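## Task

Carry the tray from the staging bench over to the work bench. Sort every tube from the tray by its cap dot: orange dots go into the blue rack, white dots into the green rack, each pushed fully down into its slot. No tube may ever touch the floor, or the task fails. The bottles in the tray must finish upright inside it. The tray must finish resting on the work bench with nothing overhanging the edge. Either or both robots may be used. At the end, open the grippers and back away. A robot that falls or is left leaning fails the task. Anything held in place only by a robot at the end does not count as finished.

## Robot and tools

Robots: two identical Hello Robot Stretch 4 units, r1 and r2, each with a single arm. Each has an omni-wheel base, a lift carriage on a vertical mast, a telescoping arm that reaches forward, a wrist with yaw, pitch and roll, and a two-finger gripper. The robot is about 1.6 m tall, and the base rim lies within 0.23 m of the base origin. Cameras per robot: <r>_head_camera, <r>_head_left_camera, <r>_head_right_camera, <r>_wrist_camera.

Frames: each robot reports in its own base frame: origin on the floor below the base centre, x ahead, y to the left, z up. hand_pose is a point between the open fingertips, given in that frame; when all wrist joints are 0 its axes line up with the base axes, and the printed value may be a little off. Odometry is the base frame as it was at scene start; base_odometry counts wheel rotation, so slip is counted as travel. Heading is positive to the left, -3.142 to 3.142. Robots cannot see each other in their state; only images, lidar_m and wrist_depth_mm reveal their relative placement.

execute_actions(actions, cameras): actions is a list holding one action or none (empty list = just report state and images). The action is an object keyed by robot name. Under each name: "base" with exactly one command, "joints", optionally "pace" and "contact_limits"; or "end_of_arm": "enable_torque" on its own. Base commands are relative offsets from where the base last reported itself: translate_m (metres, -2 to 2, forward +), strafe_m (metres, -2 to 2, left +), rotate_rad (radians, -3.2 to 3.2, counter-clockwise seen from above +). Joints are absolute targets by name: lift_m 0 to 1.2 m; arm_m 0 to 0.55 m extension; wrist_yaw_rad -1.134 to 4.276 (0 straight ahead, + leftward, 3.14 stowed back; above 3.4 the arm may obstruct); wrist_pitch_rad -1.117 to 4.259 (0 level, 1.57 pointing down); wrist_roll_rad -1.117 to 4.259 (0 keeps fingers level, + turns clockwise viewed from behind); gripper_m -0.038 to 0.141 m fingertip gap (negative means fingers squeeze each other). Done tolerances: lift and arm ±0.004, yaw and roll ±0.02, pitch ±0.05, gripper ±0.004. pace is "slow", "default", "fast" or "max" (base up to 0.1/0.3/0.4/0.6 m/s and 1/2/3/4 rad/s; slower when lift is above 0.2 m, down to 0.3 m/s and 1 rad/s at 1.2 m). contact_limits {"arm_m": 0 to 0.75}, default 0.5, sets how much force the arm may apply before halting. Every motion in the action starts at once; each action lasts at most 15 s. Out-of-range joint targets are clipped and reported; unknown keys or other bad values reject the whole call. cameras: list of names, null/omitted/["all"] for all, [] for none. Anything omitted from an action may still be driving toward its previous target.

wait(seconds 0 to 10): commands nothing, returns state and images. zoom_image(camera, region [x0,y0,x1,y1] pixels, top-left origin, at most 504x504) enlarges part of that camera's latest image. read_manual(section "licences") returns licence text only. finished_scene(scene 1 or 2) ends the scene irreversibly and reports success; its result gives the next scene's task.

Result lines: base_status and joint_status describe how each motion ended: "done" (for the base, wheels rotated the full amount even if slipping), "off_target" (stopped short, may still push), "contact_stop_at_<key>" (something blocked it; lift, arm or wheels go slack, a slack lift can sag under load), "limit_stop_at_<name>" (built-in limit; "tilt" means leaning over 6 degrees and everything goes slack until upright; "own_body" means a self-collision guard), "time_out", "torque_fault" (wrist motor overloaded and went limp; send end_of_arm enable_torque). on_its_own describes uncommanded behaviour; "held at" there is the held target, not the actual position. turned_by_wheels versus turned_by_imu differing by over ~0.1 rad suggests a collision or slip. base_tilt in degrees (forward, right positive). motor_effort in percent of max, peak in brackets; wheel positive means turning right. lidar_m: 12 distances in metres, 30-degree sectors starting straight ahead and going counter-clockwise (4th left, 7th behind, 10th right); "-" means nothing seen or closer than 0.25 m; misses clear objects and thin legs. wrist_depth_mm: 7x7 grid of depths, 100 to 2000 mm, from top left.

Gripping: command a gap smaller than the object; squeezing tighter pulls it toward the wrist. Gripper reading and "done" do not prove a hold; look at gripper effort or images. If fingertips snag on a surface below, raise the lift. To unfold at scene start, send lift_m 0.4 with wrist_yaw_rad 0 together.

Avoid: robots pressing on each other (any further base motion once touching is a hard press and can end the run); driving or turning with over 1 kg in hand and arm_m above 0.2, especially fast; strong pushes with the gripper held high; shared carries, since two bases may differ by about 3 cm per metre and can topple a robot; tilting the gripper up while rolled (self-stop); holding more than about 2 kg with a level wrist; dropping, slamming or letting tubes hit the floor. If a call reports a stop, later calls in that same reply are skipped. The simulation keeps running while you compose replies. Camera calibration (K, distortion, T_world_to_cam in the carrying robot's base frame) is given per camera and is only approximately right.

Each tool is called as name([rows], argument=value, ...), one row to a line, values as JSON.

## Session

execute_actions(actions=[])

Scene clock: 0.00 s.
r1.base_odometry: x=+0.000 y=+0.000 heading=+0.000 (m, m, rad; r1's odometry frame)
r1.turned_by_wheels: +0.000 (rad since the last result)
r1.turned_by_imu: +0.000 (rad since the last result)
r1.base_tilt: forward=+0.5 right=+0.7 (deg)
r1.lidar_m: 1.08 0.90 0.90 1.04 1.79 4.07 1.23 1.17 2.98 1.55 2.05 1.96
r1.base_status: not commanded
r1.joint_positions: lift_m=+0.271 arm_m=+0.000 wrist_yaw_rad=+3.200 wrist_pitch_rad=+0.016 wrist_roll_rad=+0.006 gripper_m=+0.057
r1.joint_status: not commanded
r1.motor_effort: lift_m=+18 arm_m=-1 wrist_yaw_rad=+1 wrist_pitch_rad=-5 wrist_roll_rad=+0 gripper_m=-4 wheel_0=+0 wheel_1=-1 wheel_2=+0 (%)
r1.hand_pose: x=-0.1221 y=+0.0705 z=+0.4447 quat_wxyz=(-0.029, -0.008, +0.003, +1.000) (m; r1's base frame)
r1.wrist_depth_mm: - - 138 - - - - / - - 137 - - - - / - 107 138 1661 - - - / - 126 142 - - - - / 190 1921 - - - - - / 204 1708 202 1618 214 1499 1430 / 201 1118 1118 139 1118 991 1042
r2.base_odometry: x=+0.000 y=+0.000 heading=+0.000 (m, m, rad; r2's odometry frame)
r2.turned_by_wheels: +0.000 (rad since the last result)
r2.turned_by_imu: +0.000 (rad since the last result)
r2.base_tilt: forward=-0.8 right=+0.0 (deg)
r2.lidar_m: 2.99 1.44 1.64 3.98 1.05 0.66 0.60 0.60 0.76 1.50 2.38 1.81
r2.base_status: not commanded
r2.joint_positions: lift_m=+0.142 arm_m=-0.003 wrist_yaw_rad=+3.217 wrist_pitch_rad=+0.009 wrist_roll_rad=+0.002 gripper_m=+0.057
r2.joint_status: not commanded
r2.motor_effort: lift_m=+18 arm_m=+0 wrist_yaw_rad=-1 wrist_pitch_rad=-6 wrist_roll_rad=+0 gripper_m=-3 wheel_0=+0 wheel_1=+1 wheel_2=+1 (%)
r2.hand_pose: x=-0.1259 y=+0.0653 z=+0.3172 quat_wxyz=(-0.038, -0.005, +0.001, +0.999) (m; r2's base frame)
r2.wrist_depth_mm: - - 133 759 778 809 831 / - - 133 759 778 809 842 / - 113 134 759 778 809 842 / 137 135 218 768 788 809 854 / 216 723 741 768 788 820 842 / 216 715 214 759 201 820 831 / 215 699 732 - 778 778 820
pictures: r1_head_camera, r1_head_left_camera, r1_head_right_camera, r1_wrist_camera, r2_head_camera, r2_head_left_camera, r2_head_right_camera, r2_wrist_camera
camera_calibration (this result's frames):
r1_wrist_camera: T_world_to_cam=[[-0.0906766, 0.993574, -0.0677389, -0.0394202], [0.0323575, -0.0650439, -0.997358, 0.507972], [-0.995355, -0.0926288, -0.0262516, 0.124909], [0, 0, 0, 1]] pos_world=[0.104317, 0.0837775, 0.507238]
r2_wrist_camera: T_world_to_cam=[[-0.0351683, 0.99918, 0.0200493, -0.0831884], [0.0249856, 0.0209345, -0.999469, 0.370014], [-0.999069, -0.0346487, -0.0257014, 0.115094], [0, 0, 0, 1]] pos_world=[0.102817, 0.0793619, 0.374444]
Images, in order (width x height): r1_head_camera 420x560, r1_head_left_camera 420x672, r1_head_right_camera 420x672, r1_wrist_camera 616x392, r2_head_camera 420x560, r2_head_left_camera 420x672, r2_head_right_camera 420x672, r2_wrist_camera 616x392.

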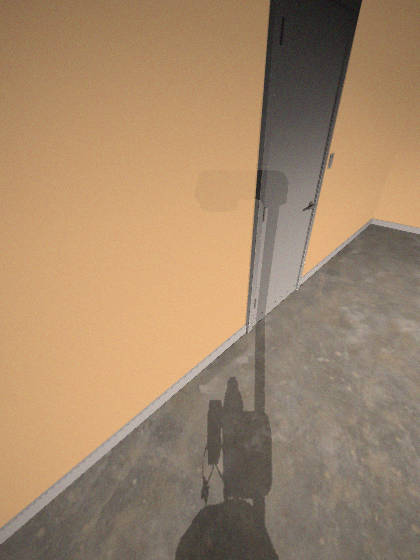

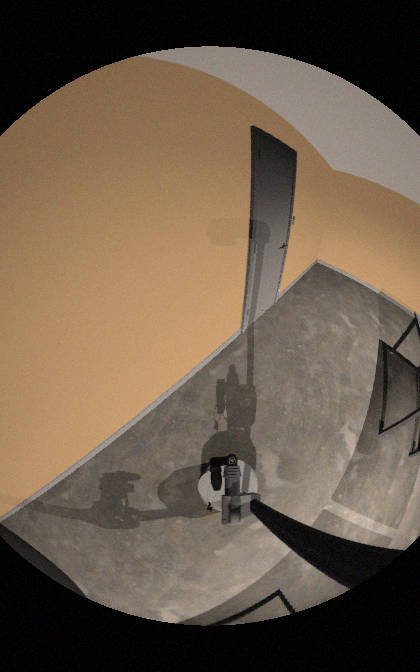

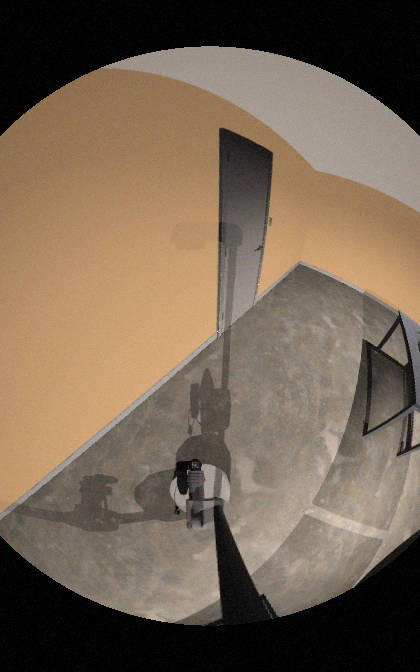

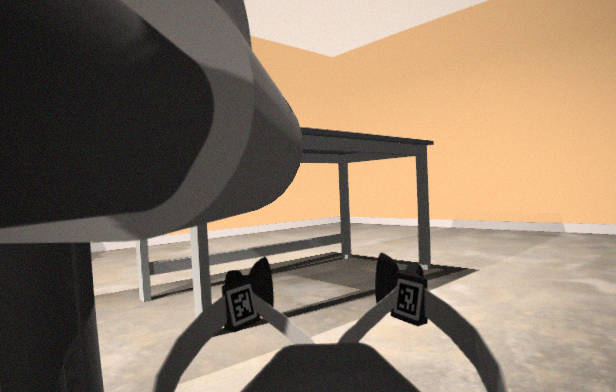

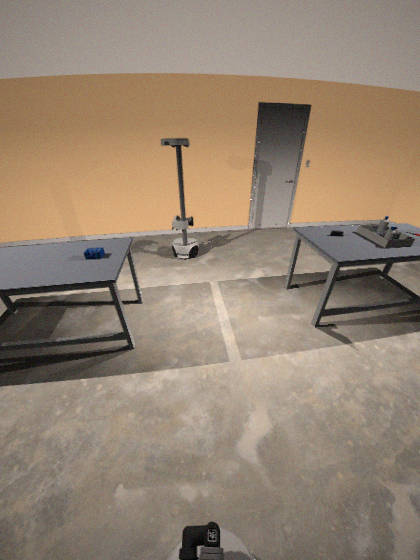

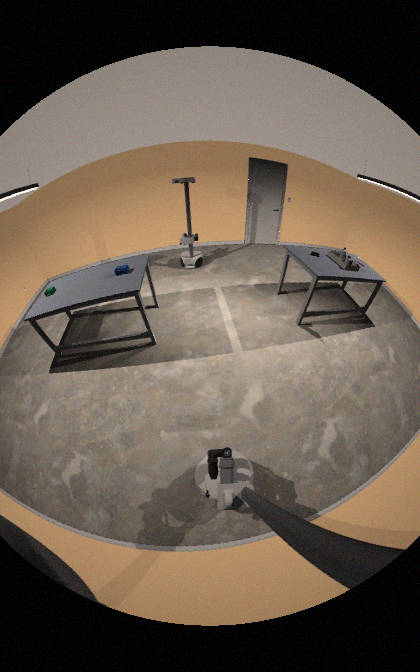

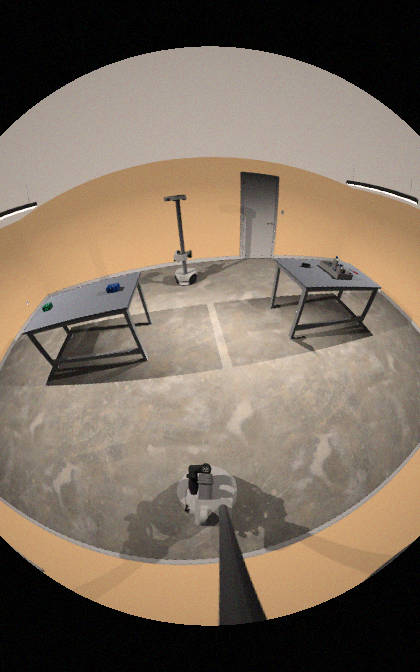

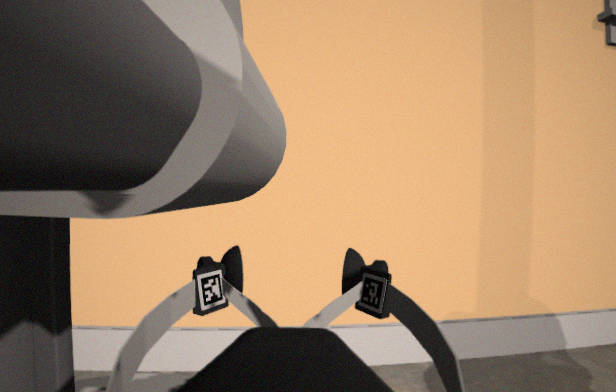

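execute_actions([
  {"r1":{"base":{"rotate_rad":-2.35},"joints":{"lift_m":0.5,"wrist_yaw_rad":0},"pace":"fast"},"r2":{"base":{"rotate_rad":0.158},"joints":{"lift_m":0.5,"wrist_yaw_rad":0},"pace":"fast"}},
], cameras=[])

execute_actions([
  {"r1":{"base":{"strafe_m":1.95},"joints":{"lift_m":1.03,"wrist_pitch_rad":1.57,"wrist_roll_rad":1.57},"pace":"fast"},"r2":{"base":{"strafe_m":-1.85},"joints":{"lift_m":1.03,"wrist_pitch_rad":1.57,"wrist_roll_rad":1.57},"pace":"fast"}},
], cameras=["r1_head_camera","r2_head_camera"])

Scene clock: 2.73 s.
r1.base_odometry: x=+0.000 y=+0.000 heading=-2.350 (m, m, rad; r1's odometry frame)
r1.turned_by_wheels: -2.350 (rad since the last result)
r1.turned_by_imu: -2.341 (rad since the last result)
r1.base_tilt: forward=+0.5 right=+0.7 (deg)
r1.lidar_m: 1.84 1.70 1.58 4.06 1.35 0.96 0.91 0.93 1.28 3.25 1.56 1.18
r1.base_status: done
r1.joint_positions: lift_m=+0.500 arm_m=+0.000 wrist_yaw_rad=+0.000 wrist_pitch_rad=+0.016 wrist_roll_rad=+0.006 gripper_m=+0.057
r1.joint_status: all done
r1.motor_effort: lift_m=+19(22) arm_m=-1(0) wrist_yaw_rad=+0(1) wrist_pitch_rad=-5(5) wrist_roll_rad=+0(1) gripper_m=-2(2) wheel_0=+0(9) wheel_1=+0(9) wheel_2=+0(10) (%)
r1.hand_pose: x=+0.4595 y=-0.0873 z=+0.6736 quat_wxyz=(+1.000, +0.003, +0.008, +0.000) (m; r1's base frame)
r1.wrist_depth_mm: - - - - - - - / - - - - - - - / - - - - - - - / - - - - - 1078 878 / - - - - - - - / - - 202 - 214 1537 1708 / 1576 1618 1618 139 1537 878 1464
r2.base_odometry: x=+0.000 y=+0.000 heading=+0.157 (m, m, rad; r2's odometry frame)
r2.turned_by_wheels: +0.157 (rad since the last result)
r2.turned_by_imu: +0.159 (rad since the last result)
r2.base_tilt: forward=-0.7 right=+0.1 (deg)
r2.lidar_m: 2.03 1.45 1.91 2.64 0.89 0.62 0.60 0.64 0.86 2.30 1.98 1.84
r2.base_status: done
r2.joint_positions: lift_m=+0.500 arm_m=-0.003 wrist_yaw_rad=+0.000 wrist_pitch_rad=+0.009 wrist_roll_rad=+0.002 gripper_m=+0.057
r2.joint_status: all done
r2.motor_effort: lift_m=+22(23) arm_m=+0(0) wrist_yaw_rad=-1(3) wrist_pitch_rad=-7(6) wrist_roll_rad=+0(0) gripper_m=-3(3) wheel_0=-2(7) wheel_1=-5(11) wheel_2=-4(11) (%)
r2.hand_pose: x=+0.4569 y=-0.0873 z=+0.6753 quat_wxyz=(+1.000, +0.001, +0.005, +0.000) (m; r2's base frame)
r2.wrist_depth_mm: - - - - - - - / - - - - - - - / - - - - - - - / 1160 1618 - - - - - / - - - - - - - / 1983 1808 213 - 201 - - / 1255 1182 1576 - 1499 1499 1576
pictures: none
No camera images: the call's "cameras" was empty. Leave "cameras" out to get every camera's image.

Scene clock: 8.77 s.
r1.base_odometry: x=+1.387 y=-1.370 heading=-2.350 (m, m, rad; r1's odometry frame)
r1.turned_by_wheels: +0.000 (rad since the last result)
r1.turned_by_imu: -0.001 (rad since the last result)
r1.base_tilt: forward=+0.6 right=+0.7 (deg)
r1.lidar_m: 0.97 1.04 2.84 2.70 1.46 1.04 0.92 0.98 1.36 3.43 2.67 1.04
r1.base_status: done
r1.joint_positions: lift_m=+1.030 arm_m=+0.000 wrist_yaw_rad=+0.000 wrist_pitch_rad=+1.570 wrist_roll_rad=+1.569 gripper_m=+0.057
r1.joint_status: all done
r1.motor_effort: lift_m=+20(22) arm_m=-1(1) wrist_yaw_rad=+1(1) wrist_pitch_rad=+2(0) wrist_roll_rad=+1(6) gripper_m=-4(2) wheel_0=+0(12) wheel_1=-2(12) wheel_2=+1(0) (%)
r1.hand_pose: x=+0.1713 y=-0.0874 z=+0.9196 quat_wxyz=(+0.501, +0.500, +0.500, -0.499) (m; r1's base frame)
r1.wrist_depth_mm: 1160 1160 1138 1138 1118 1098 1118 / 1182 1182 1138 1118 1138 1118 1118 / 1160 1160 1138 1138 1118 1138 1098 / 1182 1160 1182 1138 917 1118 1098 / 1182 1182 1182 1160 917 1138 1138 / 1182 1182 203 1138 214 1138 1118 / 1229 1205 1160 139 1160 1138 1118
r2.base_odometry: x=+0.289 y=-1.827 heading=+0.157 (m, m, rad; r2's odometry frame)
r2.turned_by_wheels: +0.000 (rad since the last result)
r2.turned_by_imu: +0.002 (rad since the last result)
r2.base_tilt: forward=-0.8 right=+0.0 (deg)
r2.lidar_m: 1.37 1.43 2.71 2.46 0.86 0.61 0.57 0.59 0.83 2.21 2.99 1.45
r2.base_status: done
r2.joint_positions: lift_m=+1.030 arm_m=-0.003 wrist_yaw_rad=+0.000 wrist_pitch_rad=+1.570 wrist_roll_rad=+1.569 gripper_m=+0.057
r2.joint_status: all done
r2.motor_effort: lift_m=+22(24) arm_m=+0(0) wrist_yaw_rad=+0(1) wrist_pitch_rad=+1(5) wrist_roll_rad=+2(6) gripper_m=-2(3) wheel_0=-1(14) wheel_1=-3(19) wheel_2=+0(3) (%)
r2.hand_pose: x=+0.1686 y=-0.0874 z=+0.9194 quat_wxyz=(+0.501, +0.500, +0.500, -0.499) (m; r2's base frame)
r2.wrist_depth_mm: 1118 1138 1138 1138 1160 1160 1078 / 1118 1138 1138 1138 1138 1160 1060 / 1138 1138 1138 1138 1138 1160 1060 / 1138 1138 1160 960 946 1160 1025 / 1138 1138 1138 946 946 1182 338 / 1138 1138 214 946 201 1182 1042 / 1160 1138 1138 - 1182 1182 1060
pictures: r1_head_camera, r2_head_camera
Images, in order (width x height): r1_head_camera 420x560, r2_head_camera 420x560.

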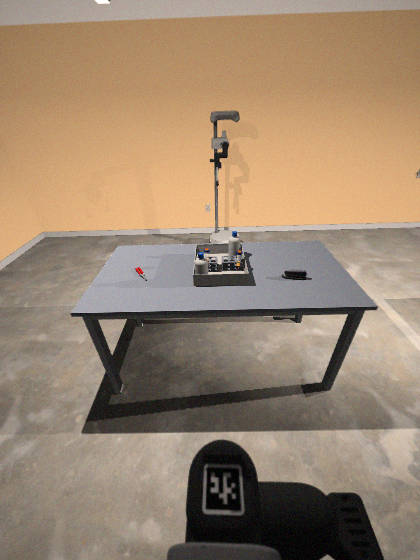

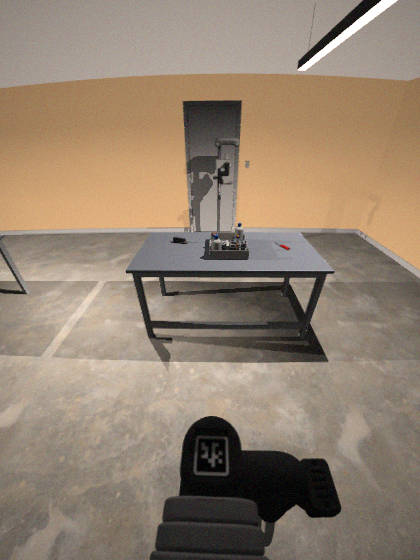

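execute_actions([
  {"r1":{"base":{"rotate_rad":0.015}},"r2":{"base":{"rotate_rad":0.01}}},
], cameras=[])

execute_actions([
  {"r1":{"base":{"translate_m":0.68},"joints":{"lift_m":1.09,"arm_m":0.33},"pace":"fast"},"r2":{"base":{"translate_m":1.08},"joints":{"lift_m":1.09,"arm_m":0.29},"pace":"fast"}},
], cameras=["r1_head_camera","r2_head_camera","r1_wrist_camera","r2_wrist_camera"])

Scene clock: 9.70 s.
r1.base_odometry: x=+1.387 y=-1.370 heading=-2.335 (m, m, rad; r1's odometry frame)
r1.turned_by_wheels: +0.015 (rad since the last result)
r1.turned_by_imu: +0.015 (rad since the last result)
r1.base_tilt: forward=+0.5 right=+0.6 (deg)
r1.lidar_m: 0.97 1.01 2.83 2.73 1.43 1.00 0.91 0.98 1.39 3.63 2.66 1.02
r1.base_status: done
r1.joint_positions: lift_m=+1.030 arm_m=+0.000 wrist_yaw_rad=+0.000 wrist_pitch_rad=+1.570 wrist_roll_rad=+1.569 gripper_m=+0.057
r1.joint_status: not commanded
r1.motor_effort: lift_m=+20(20) arm_m=-1(1) wrist_yaw_rad=+1(1) wrist_pitch_rad=+3(3) wrist_roll_rad=+1(1) gripper_m=-1(4) wheel_0=-1(3) wheel_1=-1(9) wheel_2=+1(3) (%)
r1.hand_pose: x=+0.1713 y=-0.0874 z=+0.9196 quat_wxyz=(+0.501, +0.500, +0.500, -0.499) (m; r1's base frame)
r1.wrist_depth_mm: 1182 1160 1160 1118 1118 1118 1098 / 1182 1160 1138 1138 1118 1138 1098 / 1182 1138 1160 1160 1138 1118 1098 / 1182 1182 1160 1160 931 1118 1118 / 1182 1160 1160 1138 931 1118 1138 / 1182 1160 202 1160 215 1138 1138 / 1182 1182 1182 139 1160 1138 1118
r2.base_odometry: x=+0.289 y=-1.827 heading=+0.166 (m, m, rad; r2's odometry frame)
r2.turned_by_wheels: +0.009 (rad since the last result)
r2.turned_by_imu: +0.009 (rad since the last result)
r2.base_tilt: forward=-0.8 right=+0.1 (deg)
r2.lidar_m: 1.37 1.42 2.72 2.42 0.84 0.60 0.56 0.60 0.84 2.27 2.98 1.44
r2.base_status: done
r2.joint_positions: lift_m=+1.030 arm_m=-0.003 wrist_yaw_rad=+0.000 wrist_pitch_rad=+1.570 wrist_roll_rad=+1.569 gripper_m=+0.057
r2.joint_status: not commanded
r2.motor_effort: lift_m=+22(22) arm_m=+0(0) wrist_yaw_rad=+0(1) wrist_pitch_rad=-1(1) wrist_roll_rad=+3(2) gripper_m=-2(2) wheel_0=-3(4) wheel_1=-5(8) wheel_2=-5(5) (%)
r2.hand_pose: x=+0.1686 y=-0.0874 z=+0.9194 quat_wxyz=(+0.501, +0.500, +0.500, -0.499) (m; r2's base frame)
r2.wrist_depth_mm: 1118 1118 1138 1138 1160 1182 1078 / 1138 1138 1138 1160 1182 1160 1042 / 1118 1138 1138 1138 1160 1160 1060 / 1138 1160 1138 946 946 1160 1025 / 1138 1160 1160 946 946 1160 338 / 1160 1138 213 946 201 1182 1025 / 1138 1138 1160 - 1182 1182 1060
pictures: none
No camera images: the call's "cameras" was empty. Leave "cameras" out to get every camera's image.

Scene clock: 14.27 s.
r1.base_odometry: x=+0.917 y=-1.861 heading=-2.335 (m, m, rad; r1's odometry frame)
r1.turned_by_wheels: +0.000 (rad since the last result)
r1.turned_by_imu: +0.000 (rad since the last result)
r1.base_tilt: forward=+0.5 right=+0.7 (deg)
r1.lidar_m: 0.26 0.32 0.45 2.72 2.44 1.74 1.63 1.66 2.34 2.46 0.44 0.35
r1.base_status: done
r1.joint_positions: lift_m=+1.090 arm_m=+0.329 wrist_yaw_rad=+0.000 wrist_pitch_rad=+1.570 wrist_roll_rad=+1.570 gripper_m=+0.057
r1.joint_status: all done
r1.motor_effort: lift_m=+20(21) arm_m=+5(4) wrist_yaw_rad=+0(2) wrist_pitch_rad=+3(3) wrist_roll_rad=+1(1) gripper_m=-2(1) wheel_0=-1(5) wheel_1=+1(9) wheel_2=+2(10) (%)
r1.hand_pose: x=+0.5003 y=-0.0874 z=+0.9796 quat_wxyz=(+0.501, +0.500, +0.500, -0.499) (m; r1's base frame)
r1.wrist_depth_mm: 452 449 445 442 436 1182 1160 / 452 452 445 442 439 1182 1182 / 455 452 445 445 439 1160 1138 / 449 392 445 445 442 976 960 / 455 424 449 445 439 991 960 / 459 421 203 445 214 960 1182 / 459 397 452 139 445 442 1182
r2.base_odometry: x=+1.354 y=-1.649 heading=+0.166 (m, m, rad; r2's odometry frame)
r2.turned_by_wheels: +0.001 (rad since the last result)
r2.turned_by_imu: -0.004 (rad since the last result)
r2.base_tilt: forward=-0.8 right=+0.0 (deg)
r2.lidar_m: 0.29 0.32 0.42 2.35 2.40 1.74 1.66 1.73 2.36 2.86 0.46 0.32
r2.base_status: done
r2.joint_positions: lift_m=+1.090 arm_m=+0.289 wrist_yaw_rad=+0.000 wrist_pitch_rad=+1.570 wrist_roll_rad=+1.570 gripper_m=+0.057
r2.joint_status: all done
r2.motor_effort: lift_m=+22(25) arm_m=+6(9) wrist_yaw_rad=+0(1) wrist_pitch_rad=+0(2) wrist_roll_rad=+1(2) gripper_m=-3(2) wheel_0=+4(9) wheel_1=+7(12) wheel_2=-4(13) (%)
r2.hand_pose: x=+0.4601 y=-0.0874 z=+0.9795 quat_wxyz=(+0.501, +0.500, +0.500, -0.499) (m; r2's base frame)
r2.wrist_depth_mm: 430 433 439 439 442 1229 1229 / 404 404 433 442 442 1229 1229 / 373 404 436 442 445 1205 1229 / 433 436 439 445 449 1025 1255 / 433 430 439 445 449 1008 1255 / 387 407 214 445 201 1255 1229 / 377 379 266 - 452 1255 1255
pictures: r1_head_camera, r1_wrist_camera, r2_head_camera, r2_wrist_camera
camera_calibration (this result's frames):
r1_wrist_camera: T_world_to_cam=[[-0.997571, 0.0602622, -0.0349285, 0.550228], [0.0598366, 0.998122, 0.0131055, 0.100381], [0.0356527, 0.0109836, -0.999304, 1.19023], [0, 0, 0, 1]] pos_world=[0.500451, -0.146423, 1.20731]
r2_wrist_camera: T_world_to_cam=[[-0.998932, -0.0234414, 0.0398201, 0.411478], [-0.0227618, 0.999589, 0.0174353, 0.132027], [-0.0402124, 0.0165103, -0.999055, 1.22896], [0, 0, 0, 1]] pos_world=[0.463463, -0.142617, 1.20911]
Images, in order (width x height): r1_head_camera 420x560, r1_wrist_camera 616x392, r2_head_camera 420x560, r2_wrist_camera 616x392.

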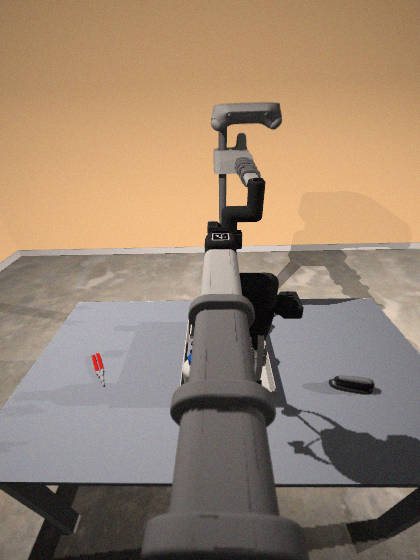

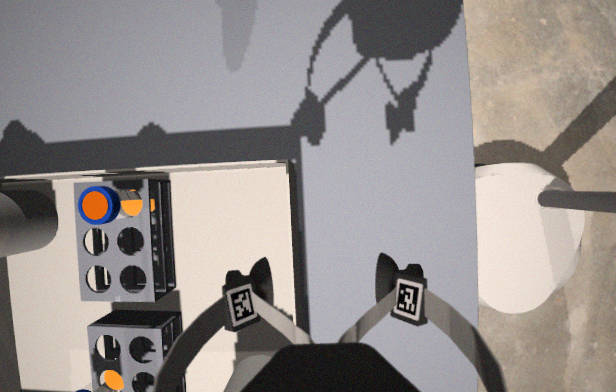

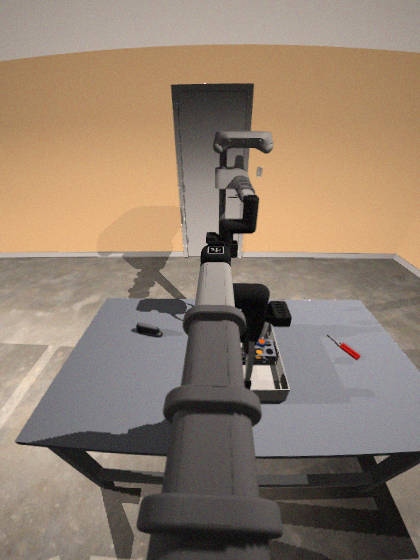

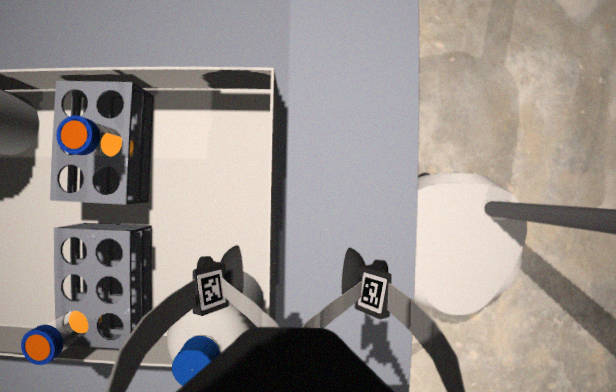

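execute_actions([
  {"r1":{"base":{"rotate_rad":0.012},"joints":{"arm_m":0.355,"lift_m":1.03}},"r2":{"base":{"strafe_m":-0.025},"joints":{"arm_m":0.308,"lift_m":1.0}}},
], cameras=[])

execute_actions([
  {"r1":{"base":{"strafe_m":0.054},"joints":{"lift_m":0.965}},"r2":{"joints":{"lift_m":0.96}}},
], cameras=["r1_wrist_camera","r2_wrist_camera"])

Scene clock: 15.87 s.
r1.base_odometry: x=+0.917 y=-1.861 heading=-2.323 (m, m, rad; r1's odometry frame)
r1.turned_by_wheels: +0.012 (rad since the last result)
r1.turned_by_imu: +0.012 (rad since the last result)
r1.base_tilt: forward=+0.6 right=+0.7 (deg)
r1.lidar_m: 0.29 0.34 0.45 2.73 2.37 1.72 1.63 1.69 2.34 2.46 0.47 0.33
r1.base_status: done
r1.joint_positions: lift_m=+1.030 arm_m=+0.354 wrist_yaw_rad=+0.000 wrist_pitch_rad=+1.570 wrist_roll_rad=+1.570 gripper_m=+0.057
r1.joint_status: all done
r1.motor_effort: lift_m=+16(19) arm_m=+5(7) wrist_yaw_rad=+0(0) wrist_pitch_rad=+2(3) wrist_roll_rad=+1(1) gripper_m=-1(1) wheel_0=+1(6) wheel_1=-1(4) wheel_2=+0(3) (%)
r1.hand_pose: x=+0.5253 y=-0.0874 z=+0.9199 quat_wxyz=(+0.501, +0.500, +0.500, -0.499) (m; r1's base frame)
r1.wrist_depth_mm: 394 389 384 382 379 375 1098 / 392 389 387 382 382 377 1098 / 394 389 389 384 379 375 1098 / 382 329 387 384 384 379 917 / 397 359 389 384 382 379 917 / 394 362 203 384 215 377 917 / 397 334 389 139 384 382 1138
r2.base_odometry: x=+1.358 y=-1.673 heading=+0.166 (m, m, rad; r2's odometry frame)
r2.turned_by_wheels: +0.000 (rad since the last result)
r2.turned_by_imu: -0.001 (rad since the last result)
r2.base_tilt: forward=-0.7 right=+0.1 (deg)
r2.lidar_m: 0.29 0.32 0.44 2.36 2.38 1.74 1.66 1.74 2.35 2.85 0.44 0.32
r2.base_status: done
r2.joint_positions: lift_m=+1.000 arm_m=+0.307 wrist_yaw_rad=+0.000 wrist_pitch_rad=+1.570 wrist_roll_rad=+1.570 gripper_m=+0.057
r2.joint_status: all done
r2.motor_effort: lift_m=+15(20) arm_m=+6(2) wrist_yaw_rad=+0(0) wrist_pitch_rad=+0(2) wrist_roll_rad=+2(2) gripper_m=-4(2) wheel_0=+1(12) wheel_1=-4(14) wheel_2=+0(1) (%)
r2.hand_pose: x=+0.4781 y=-0.0874 z=+0.8900 quat_wxyz=(+0.501, +0.500, +0.500, -0.499) (m; r2's base frame)
r2.wrist_depth_mm: 345 345 349 349 353 1138 1160 / 287 324 345 351 353 1138 1138 / 286 343 349 353 355 1118 1138 / 286 347 349 353 355 917 1138 / 322 347 349 355 357 917 1160 / 289 320 213 353 201 917 1160 / 304 294 274 - 359 1160 1160
pictures: none
No camera images: the call's "cameras" was empty. Leave "cameras" out to get every camera's image.

Scene clock: 17.07 s.
r1.base_odometry: x=+0.956 y=-1.898 heading=-2.323 (m, m, rad; r1's odometry frame)
r1.turned_by_wheels: +0.000 (rad since the last result)
r1.turned_by_imu: +0.000 (rad since the last result)
r1.base_tilt: forward=+0.6 right=+0.6 (deg)
r1.lidar_m: 0.29 0.30 0.47 2.67 2.40 1.74 1.61 1.71 2.37 2.53 0.45 0.35
r1.base_status: done
r1.joint_positions: lift_m=+0.965 arm_m=+0.354 wrist_yaw_rad=+0.000 wrist_pitch_rad=+1.570 wrist_roll_rad=+1.570 gripper_m=+0.057
r1.joint_status: all done
r1.motor_effort: lift_m=+16(17) arm_m=+5(5) wrist_yaw_rad=+1(1) wrist_pitch_rad=+2(2) wrist_roll_rad=+1(1) gripper_m=-4(3) wheel_0=+1(8) wheel_1=+1(8) wheel_2=+0(1) (%)
r1.hand_pose: x=+0.5253 y=-0.0874 z=+0.8549 quat_wxyz=(+0.501, +0.500, +0.500, -0.499) (m; r1's base frame)
r1.wrist_depth_mm: 327 325 320 319 312 312 310 / 254 289 306 315 315 310 1042 / 265 317 319 317 314 314 866 / 294 319 322 319 319 315 312 / 297 324 320 320 319 314 314 / 286 322 203 320 214 317 314 / 270 296 324 139 322 317 315
r2.base_odometry: x=+1.358 y=-1.673 heading=+0.166 (m, m, rad; r2's odometry frame)
r2.turned_by_wheels: +0.000 (rad since the last result)
r2.turned_by_imu: +0.000 (rad since the last result)
r2.base_tilt: forward=-0.8 right=+0.0 (deg)
r2.lidar_m: 0.28 0.33 0.44 2.38 2.39 1.71 1.66 1.73 2.37 2.85 0.41 0.32
r2.base_status: not commanded
r2.joint_positions: lift_m=+0.960 arm_m=+0.307 wrist_yaw_rad=+0.000 wrist_pitch_rad=+1.570 wrist_roll_rad=+1.570 gripper_m=+0.057
r2.joint_status: all done
r2.motor_effort: lift_m=+15(16) arm_m=+6(6) wrist_yaw_rad=-1(1) wrist_pitch_rad=-1(1) wrist_roll_rad=+2(1) gripper_m=-4(3) wheel_0=+0(1) wheel_1=-4(4) wheel_2=+0(0) (%)
r2.hand_pose: x=+0.4781 y=-0.0874 z=+0.8500 quat_wxyz=(+0.501, +0.500, +0.500, -0.499) (m; r2's base frame)
r2.wrist_depth_mm: 304 307 307 312 314 317 1098 / 259 293 306 312 315 317 1098 / 247 306 307 312 315 317 1098 / 276 307 309 314 317 878 1098 / 282 309 310 315 317 878 891 / 254 304 213 312 201 878 1118 / 250 306 274 - 319 1118 1118
pictures: r1_wrist_camera, r2_wrist_camera
camera_calibration (this result's frames):
r1_wrist_camera: T_world_to_cam=[[-0.997566, 0.060393, -0.0348574, 0.570698], [0.0599684, 0.998114, 0.0131012, 0.100457], [0.0355829, 0.0109789, -0.999306, 1.06475], [0, 0, 0, 1]] pos_world=[0.525398, -0.146423, 1.08259]
r2_wrist_camera: T_world_to_cam=[[-0.998933, -0.023297, 0.0398803, 0.43452], [-0.0226163, 0.999592, 0.0174367, 0.134622], [-0.0402703, 0.0165161, -0.999052, 1.1004], [0, 0, 0, 1]] pos_world=[0.481415, -0.142618, 1.07968]
Images, in order (width x height): r1_wrist_camera 616x392, r2_wrist_camera 616x392.

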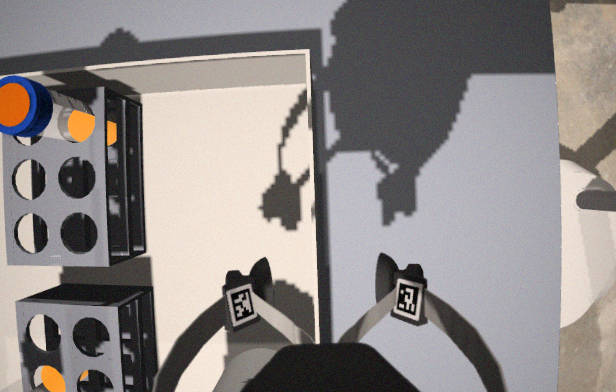

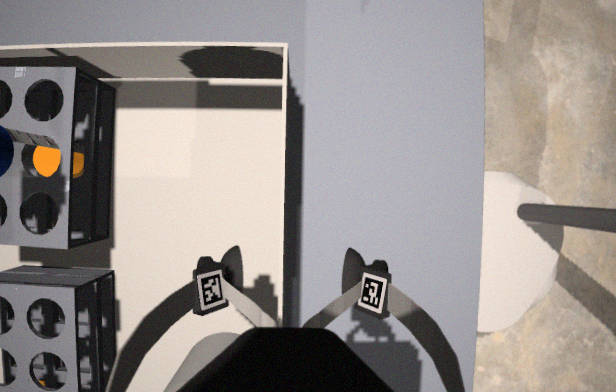

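execute_actions([
  {"r1":{"joints":{"lift_m":0.914,"arm_m":0.357}},"r2":{"joints":{"lift_m":0.910,"arm_m":0.311}}},
], cameras=[])

execute_actions([
  {"r1":{"joints":{"gripper_m":-0.035}},"r2":{"joints":{"gripper_m":-0.035}}},
], cameras=["r1_wrist_camera","r2_wrist_camera"])

execute_actions([
  {"r1":{"joints":{"lift_m":1.034},"pace":"slow"},"r2":{"joints":{"lift_m":1.030},"pace":"slow"}},
], cameras=["r1_head_camera","r1_wrist_camera","r2_wrist_camera"])

Scene clock: 18.37 s.
r1.base_odometry: x=+0.956 y=-1.898 heading=-2.323 (m, m, rad; r1's odometry frame)
r1.turned_by_wheels: +0.000 (rad since the last result)
r1.turned_by_imu: +0.000 (rad since the last result)
r1.base_tilt: forward=+0.6 right=+0.7 (deg)
r1.lidar_m: 0.28 0.34 0.45 2.65 2.37 1.74 1.63 1.69 2.35 2.55 0.43 0.32
r1.base_status: not commanded
r1.joint_positions: lift_m=+0.914 arm_m=+0.356 wrist_yaw_rad=+0.000 wrist_pitch_rad=+1.570 wrist_roll_rad=+1.570 gripper_m=+0.057
r1.joint_status: all done
r1.motor_effort: lift_m=+16(16) arm_m=+5(6) wrist_yaw_rad=+1(0) wrist_pitch_rad=+2(2) wrist_roll_rad=+1(1) gripper_m=-1(2) wheel_0=+1(1) wheel_1=+1(1) wheel_2=+0(0) (%)
r1.hand_pose: x=+0.5273 y=-0.0874 z=+0.8039 quat_wxyz=(+0.501, +0.500, +0.500, -0.499) (m; r1's base frame)
r1.wrist_depth_mm: 245 220 216 236 264 262 259 / 223 267 267 266 265 263 262 / 235 271 268 267 265 264 262 / 243 271 270 267 266 264 263 / 246 273 272 270 266 265 264 / 257 272 203 268 214 265 264 / 217 271 272 139 270 265 264
r2.base_odometry: x=+1.358 y=-1.673 heading=+0.166 (m, m, rad; r2's odometry frame)
r2.turned_by_wheels: +0.000 (rad since the last result)
r2.turned_by_imu: +0.000 (rad since the last result)
r2.base_tilt: forward=-0.8 right=+0.0 (deg)
r2.lidar_m: 0.28 0.33 0.44 2.35 2.39 1.73 1.66 1.74 2.35 2.84 0.45 0.32
r2.base_status: not commanded
r2.joint_positions: lift_m=+0.910 arm_m=+0.310 wrist_yaw_rad=+0.000 wrist_pitch_rad=+1.570 wrist_roll_rad=+1.570 gripper_m=+0.057
r2.joint_status: all done
r2.motor_effort: lift_m=+15(15) arm_m=+6(7) wrist_yaw_rad=-1(1) wrist_pitch_rad=-1(2) wrist_roll_rad=+2(2) gripper_m=-5(4) wheel_0=+1(1) wheel_1=-4(3) wheel_2=+0(0) (%)
r2.hand_pose: x=+0.4811 y=-0.0874 z=+0.8000 quat_wxyz=(+0.501, +0.500, +0.500, -0.499) (m; r2's base frame)
r2.wrist_depth_mm: 204 213 215 262 263 265 1042 / 249 256 258 262 264 265 1060 / 227 257 259 263 265 266 1060 / 252 258 260 264 265 268 831 / 256 259 259 265 266 270 842 / 249 259 213 263 201 270 1060 / 232 259 262 - 268 271 1060
pictures: none
No camera images: the call's "cameras" was empty. Leave "cameras" out to get every camera's image.

Scene clock: 19.97 s.
r1.base_odometry: x=+0.956 y=-1.898 heading=-2.323 (m, m, rad; r1's odometry frame)
r1.turned_by_wheels: +0.000 (rad since the last result)
r1.turned_by_imu: +0.000 (rad since the last result)
r1.base_tilt: forward=+0.6 right=+0.6 (deg)
r1.lidar_m: 0.29 0.33 0.44 2.67 2.40 1.74 1.60 1.67 2.36 2.54 0.45 0.29
r1.base_status: not commanded
r1.joint_positions: lift_m=+0.914 arm_m=+0.356 wrist_yaw_rad=+0.001 wrist_pitch_rad=+1.564 wrist_roll_rad=+1.570 gripper_m=-0.034
r1.joint_status: all done
r1.motor_effort: lift_m=+19(19) arm_m=+4(5) wrist_yaw_rad=-3(3) wrist_pitch_rad=+18(19) wrist_roll_rad=+1(1) gripper_m=-17(20) wheel_0=+1(1) wheel_1=+1(1) wheel_2=+0(0) (%)
r1.hand_pose: x=+0.5292 y=-0.0874 z=+0.8037 quat_wxyz=(+0.502, +0.501, +0.499, -0.498) (m; r1's base frame)
r1.wrist_depth_mm: 213 214 211 236 263 259 258 / 217 264 262 260 264 260 258 / 219 265 263 263 265 262 259 / 237 265 264 263 265 263 259 / 238 267 266 262 266 263 262 / 254 267 184 200 183 264 260 / 241 244 266 141 267 263 263
r2.base_odometry: x=+1.358 y=-1.673 heading=+0.166 (m, m, rad; r2's odometry frame)
r2.turned_by_wheels: +0.000 (rad since the last result)
r2.turned_by_imu: +0.000 (rad since the last result)
r2.base_tilt: forward=-0.7 right=+0.0 (deg)
r2.lidar_m: 0.28 0.30 0.44 2.36 2.40 1.75 1.65 1.73 2.37 2.85 0.45 0.33
r2.base_status: not commanded
r2.joint_positions: lift_m=+0.910 arm_m=+0.310 wrist_yaw_rad=+0.002 wrist_pitch_rad=+1.565 wrist_roll_rad=+1.570 gripper_m=-0.034
r2.joint_status: all done
r2.motor_effort: lift_m=+17(17) arm_m=+5(6) wrist_yaw_rad=-5(6) wrist_pitch_rad=+14(17) wrist_roll_rad=+2(2) gripper_m=-22(22) wheel_0=+1(1) wheel_1=-4(4) wheel_2=+0(0) (%)
r2.hand_pose: x=+0.4829 y=-0.0874 z=+0.7998 quat_wxyz=(+0.502, +0.501, +0.499, -0.498) (m; r2's base frame)
r2.wrist_depth_mm: 204 214 216 259 262 263 1042 / 245 251 253 260 263 264 1042 / 222 252 253 262 264 265 1042 / 247 253 254 263 264 265 820 / 252 253 254 256 265 267 820 / 246 254 181 198 181 267 1060 / 229 255 256 - 267 268 1060
pictures: r1_wrist_camera, r2_wrist_camera
camera_calibration (this result's frames):
r1_wrist_camera: T_world_to_cam=[[-0.997433, 0.0591244, -0.0403835, 0.577094], [0.0586253, 0.99819, 0.0134339, 0.101339], [0.0411047, 0.0110319, -0.999094, 1.01036], [0, 0, 0, 1]] pos_world=[0.528142, -0.146422, 1.03139]
r2_wrist_camera: T_world_to_cam=[[-0.999081, -0.0249404, 0.0348545, 0.445315], [-0.0243479, 0.999553, 0.0173229, 0.136528], [-0.0352709, 0.0164583, -0.999242, 1.04816], [0, 0, 0, 1]] pos_world=[0.4852, -0.142611, 1.02948]
Images, in order (width x height): r1_wrist_camera 616x392, r2_wrist_camera 616x392.

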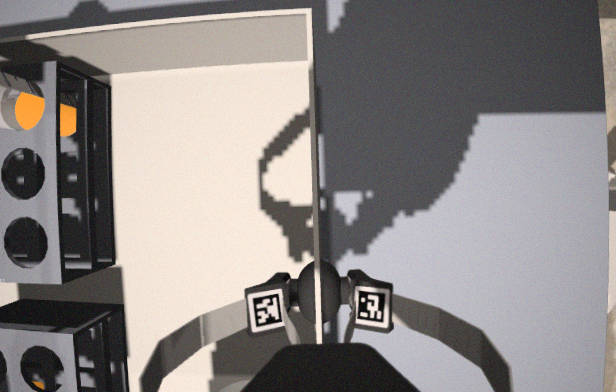

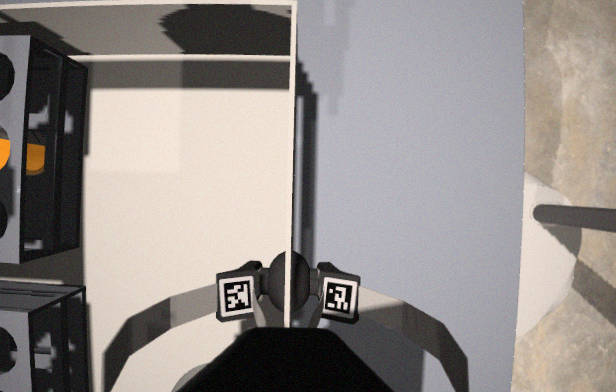

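Scene clock: 21.80 s.
r1.base_odometry: x=+0.956 y=-1.898 heading=-2.323 (m, m, rad; r1's odometry frame)
r1.turned_by_wheels: +0.000 (rad since the last result)
r1.turned_by_imu: +0.001 (rad since the last result)
r1.base_tilt: forward=+0.5 right=+0.7 (deg)
r1.lidar_m: 0.28 0.33 0.43 2.66 2.42 1.72 1.62 1.68 2.35 2.52 0.46 0.30
r1.base_status: not commanded
r1.joint_positions: lift_m=+1.034 arm_m=+0.356 wrist_yaw_rad=+0.001 wrist_pitch_rad=+1.564 wrist_roll_rad=+1.570 gripper_m=-0.034
r1.joint_status: all done
r1.motor_effort: lift_m=+23(24) arm_m=+4(4) wrist_yaw_rad=-3(3) wrist_pitch_rad=+18(18) wrist_roll_rad=+1(1) gripper_m=-20(20) wheel_0=+0(0) wheel_1=+1(1) wheel_2=+0(0) (%)
r1.hand_pose: x=+0.5292 y=-0.0874 z=+0.9233 quat_wxyz=(+0.502, +0.501, +0.499, -0.498) (m; r1's base frame)
r1.wrist_depth_mm: 215 213 211 236 382 377 1098 / 217 264 262 260 382 377 1098 / 218 266 263 262 384 377 1098 / 237 266 265 262 384 379 917 / 239 267 266 263 387 379 917 / 255 267 184 200 183 382 931 / 241 244 267 140 389 382 1118
r2.base_odometry: x=+1.358 y=-1.673 heading=+0.166 (m, m, rad; r2's odometry frame)
r2.turned_by_wheels: +0.000 (rad since the last result)
r2.turned_by_imu: +0.000 (rad since the last result)
r2.base_tilt: forward=-0.8 right=+0.1 (deg)
r2.lidar_m: 0.28 0.30 0.44 2.35 2.38 1.72 1.66 1.73 2.37 2.83 0.46 0.30
r2.base_status: not commanded
r2.joint_positions: lift_m=+1.029 arm_m=+0.310 wrist_yaw_rad=+0.002 wrist_pitch_rad=+1.565 wrist_roll_rad=+1.570 gripper_m=-0.034
r2.joint_status: all done
r2.motor_effort: lift_m=+26(26) arm_m=+5(5) wrist_yaw_rad=-6(5) wrist_pitch_rad=+14(14) wrist_roll_rad=+2(1) gripper_m=-20(22) wheel_0=+1(1) wheel_1=-4(4) wheel_2=+0(0) (%)
r2.hand_pose: x=+0.4829 y=-0.0874 z=+0.9191 quat_wxyz=(+0.502, +0.501, +0.499, -0.498) (m; r2's base frame)
r2.wrist_depth_mm: 203 213 216 377 379 1160 1160 / 244 251 253 379 382 1138 1160 / 223 252 253 379 382 1160 1160 / 247 253 254 384 384 946 1182 / 252 254 255 256 384 931 1160 / 246 254 181 198 181 960 1182 / 229 255 256 - 389 1160 1182
pictures: r1_head_camera, r1_wrist_camera, r2_wrist_camera
camera_calibration (this result's frames):
r1_wrist_camera: T_world_to_cam=[[-0.997439, 0.0591241, -0.0402556, 0.581776], [0.0586268, 0.99819, 0.0134262, 0.0997406], [0.0409766, 0.0110317, -0.999099, 1.12995], [0, 0, 0, 1]] pos_world=[0.528137, -0.146422, 1.15101]
r2_wrist_camera: T_world_to_cam=[[-0.999079, -0.0249404, 0.0349294, 0.441067], [-0.0243465, 0.999553, 0.0173245, 0.134458], [-0.0353459, 0.0164582, -0.99924, 1.16743], [0, 0, 0, 1]] pos_world=[0.485198, -0.142611, 1.14881]
Images, in order (width x height): r1_head_camera 420x560, r1_wrist_camera 616x392, r2_wrist_camera 616x392.

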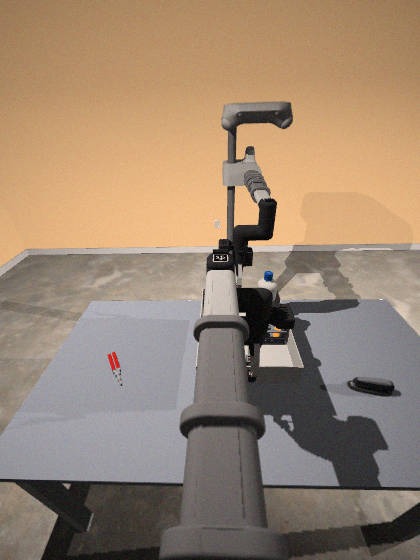

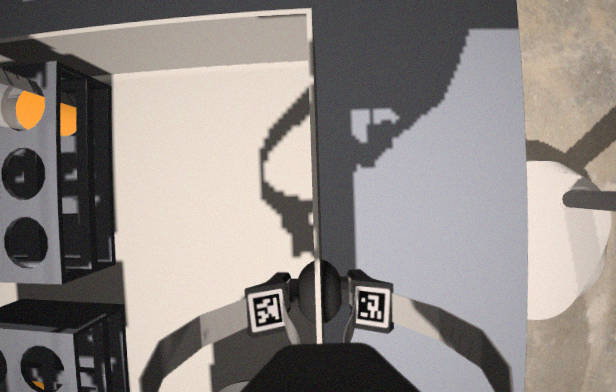

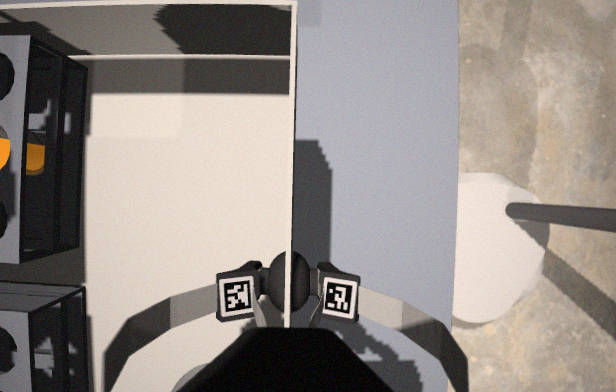

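Tension ~15%; extend each arm 4 mm while moving.

execute_actions([
  {"r1":{"base":{"strafe_m":-1.0},"joints":{"arm_m":0.362}},"r2":{"base":{"strafe_m":1.0},"joints":{"arm_m":0.315}}},
], cameras=["r1_head_camera","r2_head_camera"])

Scene clock: 26.53 s.
r1.base_odometry: x=+0.226 y=-1.215 heading=-2.323 (m, m, rad; r1's odometry frame)
r1.turned_by_wheels: +0.000 (rad since the last result)
r1.turned_by_imu: +0.002 (rad since the last result)
r1.base_tilt: forward=+0.5 right=+0.7 (deg)
r1.lidar_m: 0.50 0.35 0.44 1.26 2.40 1.71 1.65 1.70 2.34 1.53 1.56 0.55
r1.base_status: done
r1.joint_positions: lift_m=+1.034 arm_m=+0.361 wrist_yaw_rad=-0.001 wrist_pitch_rad=+1.572 wrist_roll_rad=+1.570 gripper_m=-0.034
r1.joint_status: all done
r1.motor_effort: lift_m=+23(23) arm_m=+6(5) wrist_yaw_rad=+2(3) wrist_pitch_rad=-2(17) wrist_roll_rad=+1(1) gripper_m=-16(18) wheel_0=+0(8) wheel_1=-1(11) wheel_2=-2(1) (%)
r1.hand_pose: x=+0.5317 y=-0.0874 z=+0.9233 quat_wxyz=(+0.500, +0.500, +0.500, -0.500) (m; r1's base frame)
r1.wrist_depth_mm: 213 213 206 237 1118 1118 1118 / 216 263 260 259 1118 1118 1098 / 230 263 263 260 1138 1118 1118 / 236 265 262 262 1138 917 917 / 237 265 264 262 1160 917 917 / 255 266 265 203 180 946 1025 / 212 263 265 154 809 1160 1138
r2.base_odometry: x=+1.193 y=-0.687 heading=+0.166 (m, m, rad; r2's odometry frame)
r2.turned_by_wheels: +0.000 (rad since the last result)
r2.turned_by_imu: -0.003 (rad since the last result)
r2.base_tilt: forward=-0.8 right=+0.1 (deg)
r2.lidar_m: 0.46 3.15 1.38 1.37 2.38 1.75 1.66 1.75 2.37 1.22 0.43 0.45
r2.base_status: done
r2.joint_positions: lift_m=+1.030 arm_m=+0.314 wrist_yaw_rad=+0.000 wrist_pitch_rad=+1.571 wrist_roll_rad=+1.570 gripper_m=-0.034
r2.joint_status: all done
r2.motor_effort: lift_m=+24(26) arm_m=+6(9) wrist_yaw_rad=+1(5) wrist_pitch_rad=-5(12) wrist_roll_rad=+1(2) gripper_m=-22(22) wheel_0=-1(11) wheel_1=+5(15) wheel_2=+0(2) (%)
r2.hand_pose: x=+0.4846 y=-0.0874 z=+0.9192 quat_wxyz=(+0.500, +0.500, +0.500, -0.500) (m; r2's base frame)
r2.wrist_depth_mm: 202 213 216 384 512 1160 1160 / 243 250 253 750 1160 1182 1182 / 220 251 252 1160 1160 1182 1182 / 244 252 253 1160 1160 960 1182 / 250 252 254 255 1042 960 1160 / 246 253 181 198 181 960 1182 / 227 254 256 - 1160 1182 1205
pictures: r1_head_camera, r2_head_camera
Images, in order (width x height): r1_head_camera 420x560, r2_head_camera 420x560.

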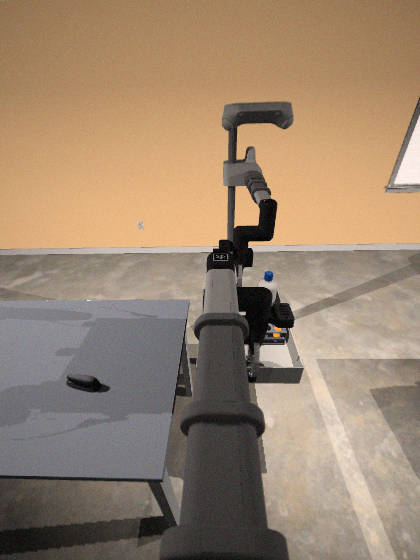

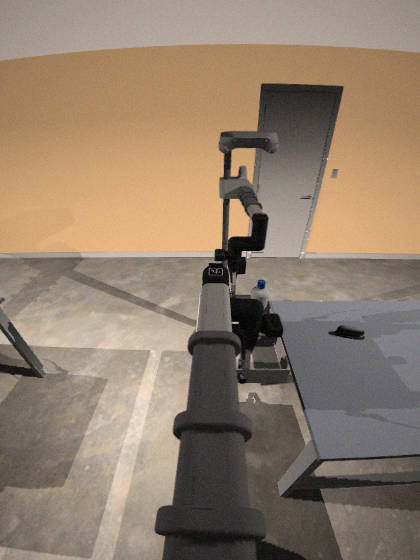

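execute_actions([
  {"r1":{"base":{"strafe_m":-1.3},"joints":{"arm_m":0.352}},"r2":{"base":{"strafe_m":1.3}}},
], cameras=["r1_head_right_camera","r2_head_left_camera","r1_wrist_camera","r2_wrist_camera"])

Scene clock: 32.30 s.
r1.base_odometry: x=-0.723 y=-0.326 heading=-2.324 (m, m, rad; r1's odometry frame)
r1.turned_by_wheels: +0.000 (rad since the last result)
r1.turned_by_imu: +0.003 (rad since the last result)
r1.base_tilt: forward=+0.5 right=+0.7 (deg)
r1.lidar_m: 0.49 3.17 1.49 1.48 2.34 1.73 1.65 1.72 2.31 1.37 0.49 0.38
r1.base_status: done
r1.joint_positions: lift_m=+1.034 arm_m=+0.353 wrist_yaw_rad=-0.001 wrist_pitch_rad=+1.572 wrist_roll_rad=+1.570 gripper_m=-0.034
r1.joint_status: all done
r1.motor_effort: lift_m=+23(23) arm_m=-4(6) wrist_yaw_rad=+3(3) wrist_pitch_rad=-4(11) wrist_roll_rad=+0(1) gripper_m=-20(17) wheel_0=-2(7) wheel_1=+0(6) wheel_2=-2(0) (%)
r1.hand_pose: x=+0.5232 y=-0.0874 z=+0.9233 quat_wxyz=(+0.500, +0.500, +0.500, -0.500) (m; r1's base frame)
r1.wrist_depth_mm: 212 214 206 237 382 379 1118 / 216 262 262 259 382 379 1098 / 229 264 262 260 1138 1118 1098 / 236 266 264 260 1118 917 917 / 237 265 265 262 1138 931 917 / 254 266 264 203 181 931 1042 / 211 264 265 155 1160 1118 1138
r2.base_odometry: x=+0.977 y=+0.595 heading=+0.167 (m, m, rad; r2's odometry frame)
r2.turned_by_wheels: +0.000 (rad since the last result)
r2.turned_by_imu: -0.004 (rad since the last result)
r2.base_tilt: forward=-0.8 right=+0.0 (deg)
r2.lidar_m: 0.27 0.29 0.38 1.10 2.45 1.74 1.67 1.76 2.36 1.65 1.68 0.50
r2.base_status: done
r2.joint_positions: lift_m=+1.030 arm_m=+0.314 wrist_yaw_rad=+0.000 wrist_pitch_rad=+1.572 wrist_roll_rad=+1.570 gripper_m=-0.034
r2.joint_status: not commanded
r2.motor_effort: lift_m=+24(24) arm_m=+5(6) wrist_yaw_rad=+0(3) wrist_pitch_rad=-6(9) wrist_roll_rad=+1(1) gripper_m=-23(21) wheel_0=-1(11) wheel_1=+6(14) wheel_2=+0(1) (%)
r2.hand_pose: x=+0.4847 y=-0.0874 z=+0.9193 quat_wxyz=(+0.500, +0.500, +0.500, -0.500) (m; r2's base frame)
r2.wrist_depth_mm: 202 212 215 1118 1160 1160 1160 / 243 250 252 1138 1138 1160 1182 / 220 251 253 1138 1160 1160 1182 / 244 252 253 1160 1160 946 1182 / 246 252 253 256 1025 960 1182 / 229 253 181 198 181 960 1182 / 228 253 255 - 392 1182 1182
pictures: r1_head_right_camera, r1_wrist_camera, r2_head_left_camera, r2_wrist_camera
camera_calibration (this result's frames):
r1_wrist_camera: T_world_to_cam=[[-0.997583, 0.0613575, -0.0326223, 0.569058], [0.0609626, 0.998056, 0.0129665, 0.0992824], [0.0333545, 0.0109464, -0.999384, 1.13444], [0, 0, 0, 1]] pos_world=[0.523791, -0.146424, 1.15102]
r2_wrist_camera: T_world_to_cam=[[-0.99887, -0.0227726, 0.0417094, 0.436649], [-0.0220595, 0.999604, 0.017478, 0.133256], [-0.0420909, 0.0165381, -0.998977, 1.17064], [0, 0, 0, 1]] pos_world=[0.488368, -0.14262, 1.1489]
Images, in order (width x height): r1_head_right_camera 420x672, r1_wrist_camera 616x392, r2_head_left_camera 420x672, r2_wrist_camera 616x392.

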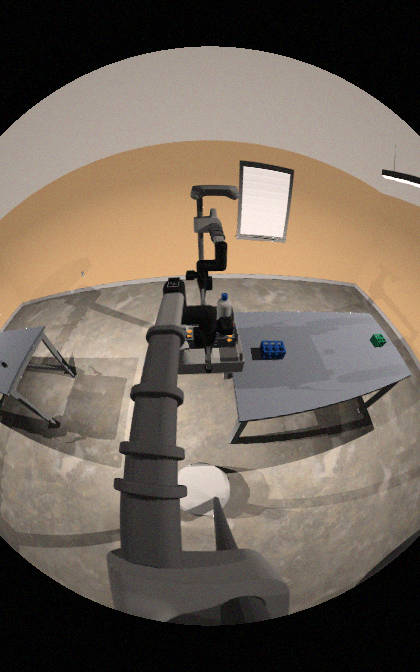

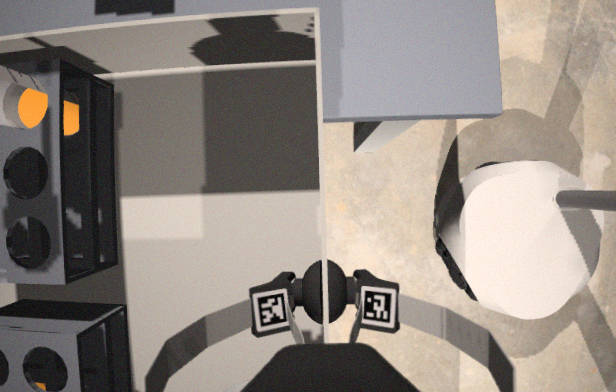

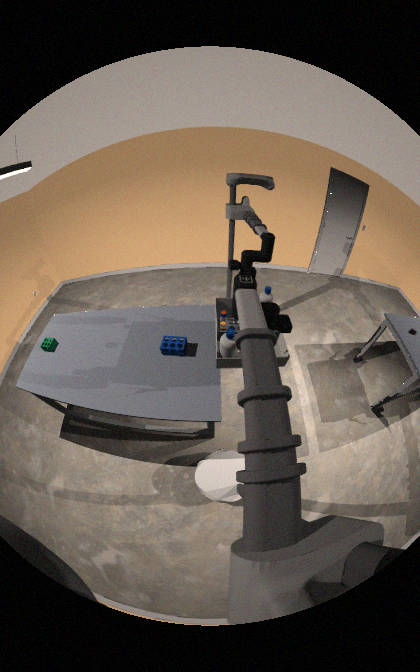

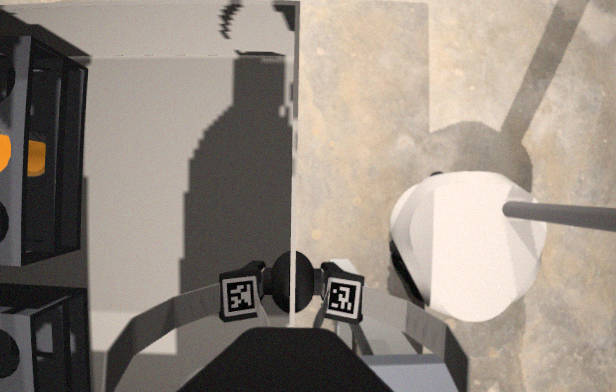

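execute_actions([
  {"r1":{"base":{"strafe_m":-0.8},"joints":{"arm_m":0.344}},"r2":{"base":{"strafe_m":0.8}}},
], cameras=["r1_head_left_camera","r2_head_left_camera"])

Scene clock: 36.40 s.
r1.base_odometry: x=-1.306 y=+0.221 heading=-2.324 (m, m, rad; r1's odometry frame)
r1.turned_by_wheels: +0.000 (rad since the last result)
r1.turned_by_imu: +0.002 (rad since the last result)
r1.base_tilt: forward=+0.6 right=+0.6 (deg)
r1.lidar_m: 0.31 0.32 0.49 2.29 2.35 1.72 1.61 1.73 2.33 2.92 0.46 0.34
r1.base_status: done
r1.joint_positions: lift_m=+1.034 arm_m=+0.345 wrist_yaw_rad=-0.001 wrist_pitch_rad=+1.572 wrist_roll_rad=+1.570 gripper_m=-0.034
r1.joint_status: all done
r1.motor_effort: lift_m=+23(23) arm_m=-4(6) wrist_yaw_rad=+3(3) wrist_pitch_rad=-4(5) wrist_roll_rad=+0(0) gripper_m=-17(17) wheel_0=+0(8) wheel_1=+2(7) wheel_2=-2(2) (%)
r1.hand_pose: x=+0.5152 y=-0.0874 z=+0.9233 quat_wxyz=(+0.500, +0.500, +0.500, -0.500) (m; r1's base frame)
r1.wrist_depth_mm: 213 213 206 229 379 377 1118 / 216 263 262 259 379 379 1118 / 228 263 262 259 384 379 1118 / 236 264 263 260 382 382 904 / 236 265 264 263 384 382 917 / 253 267 263 203 181 384 1138 / 211 263 265 156 387 384 1118
r2.base_odometry: x=+0.844 y=+1.383 heading=+0.167 (m, m, rad; r2's odometry frame)
r2.turned_by_wheels: +0.000 (rad since the last result)
r2.turned_by_imu: -0.003 (rad since the last result)
r2.base_tilt: forward=-0.8 right=+0.0 (deg)
r2.lidar_m: 0.25 0.29 0.37 2.75 2.48 1.75 1.70 1.78 2.39 2.44 0.40 0.26
r2.base_status: done
r2.joint_positions: lift_m=+1.030 arm_m=+0.314 wrist_yaw_rad=-0.001 wrist_pitch_rad=+1.572 wrist_roll_rad=+1.570 gripper_m=-0.034
r2.joint_status: not commanded
r2.motor_effort: lift_m=+24(24) arm_m=+5(5) wrist_yaw_rad=+1(1) wrist_pitch_rad=-6(7) wrist_roll_rad=+2(1) gripper_m=-23(20) wheel_0=-2(11) wheel_1=+4(14) wheel_2=+0(0) (%)
r2.hand_pose: x=+0.4846 y=-0.0874 z=+0.9193 quat_wxyz=(+0.500, +0.500, +0.500, -0.500) (m; r2's base frame)
r2.wrist_depth_mm: 201 212 215 377 384 384 1160 / 243 250 252 377 384 387 1182 / 221 251 252 382 382 387 1160 / 245 251 254 382 387 389 1182 / 246 252 254 256 387 389 1205 / 229 252 181 198 181 392 1205 / 228 253 256 - 389 1182 1205
pictures: r1_head_left_camera, r2_head_left_camera
Images, in order (width x height): r1_head_left_camera 420x672, r2_head_left_camera 420x672.

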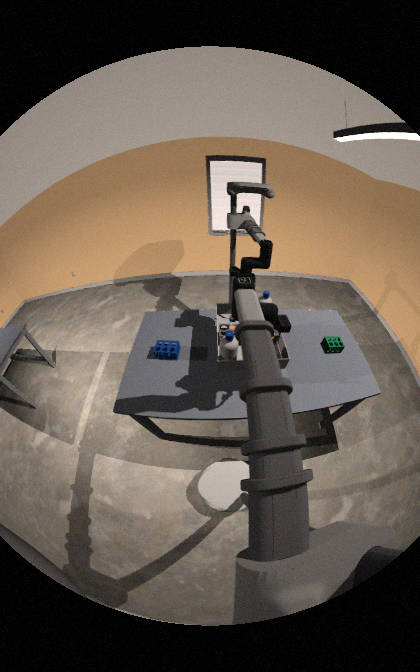

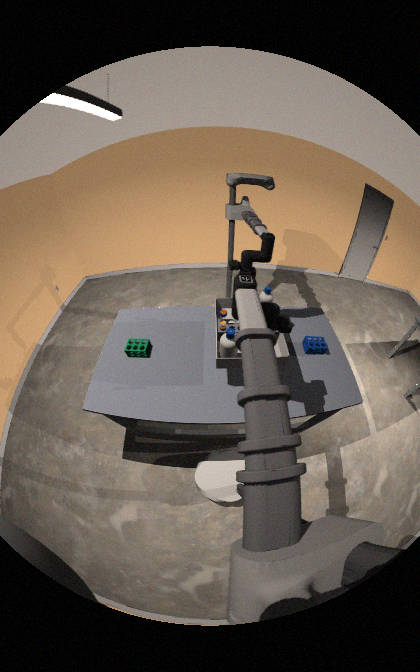

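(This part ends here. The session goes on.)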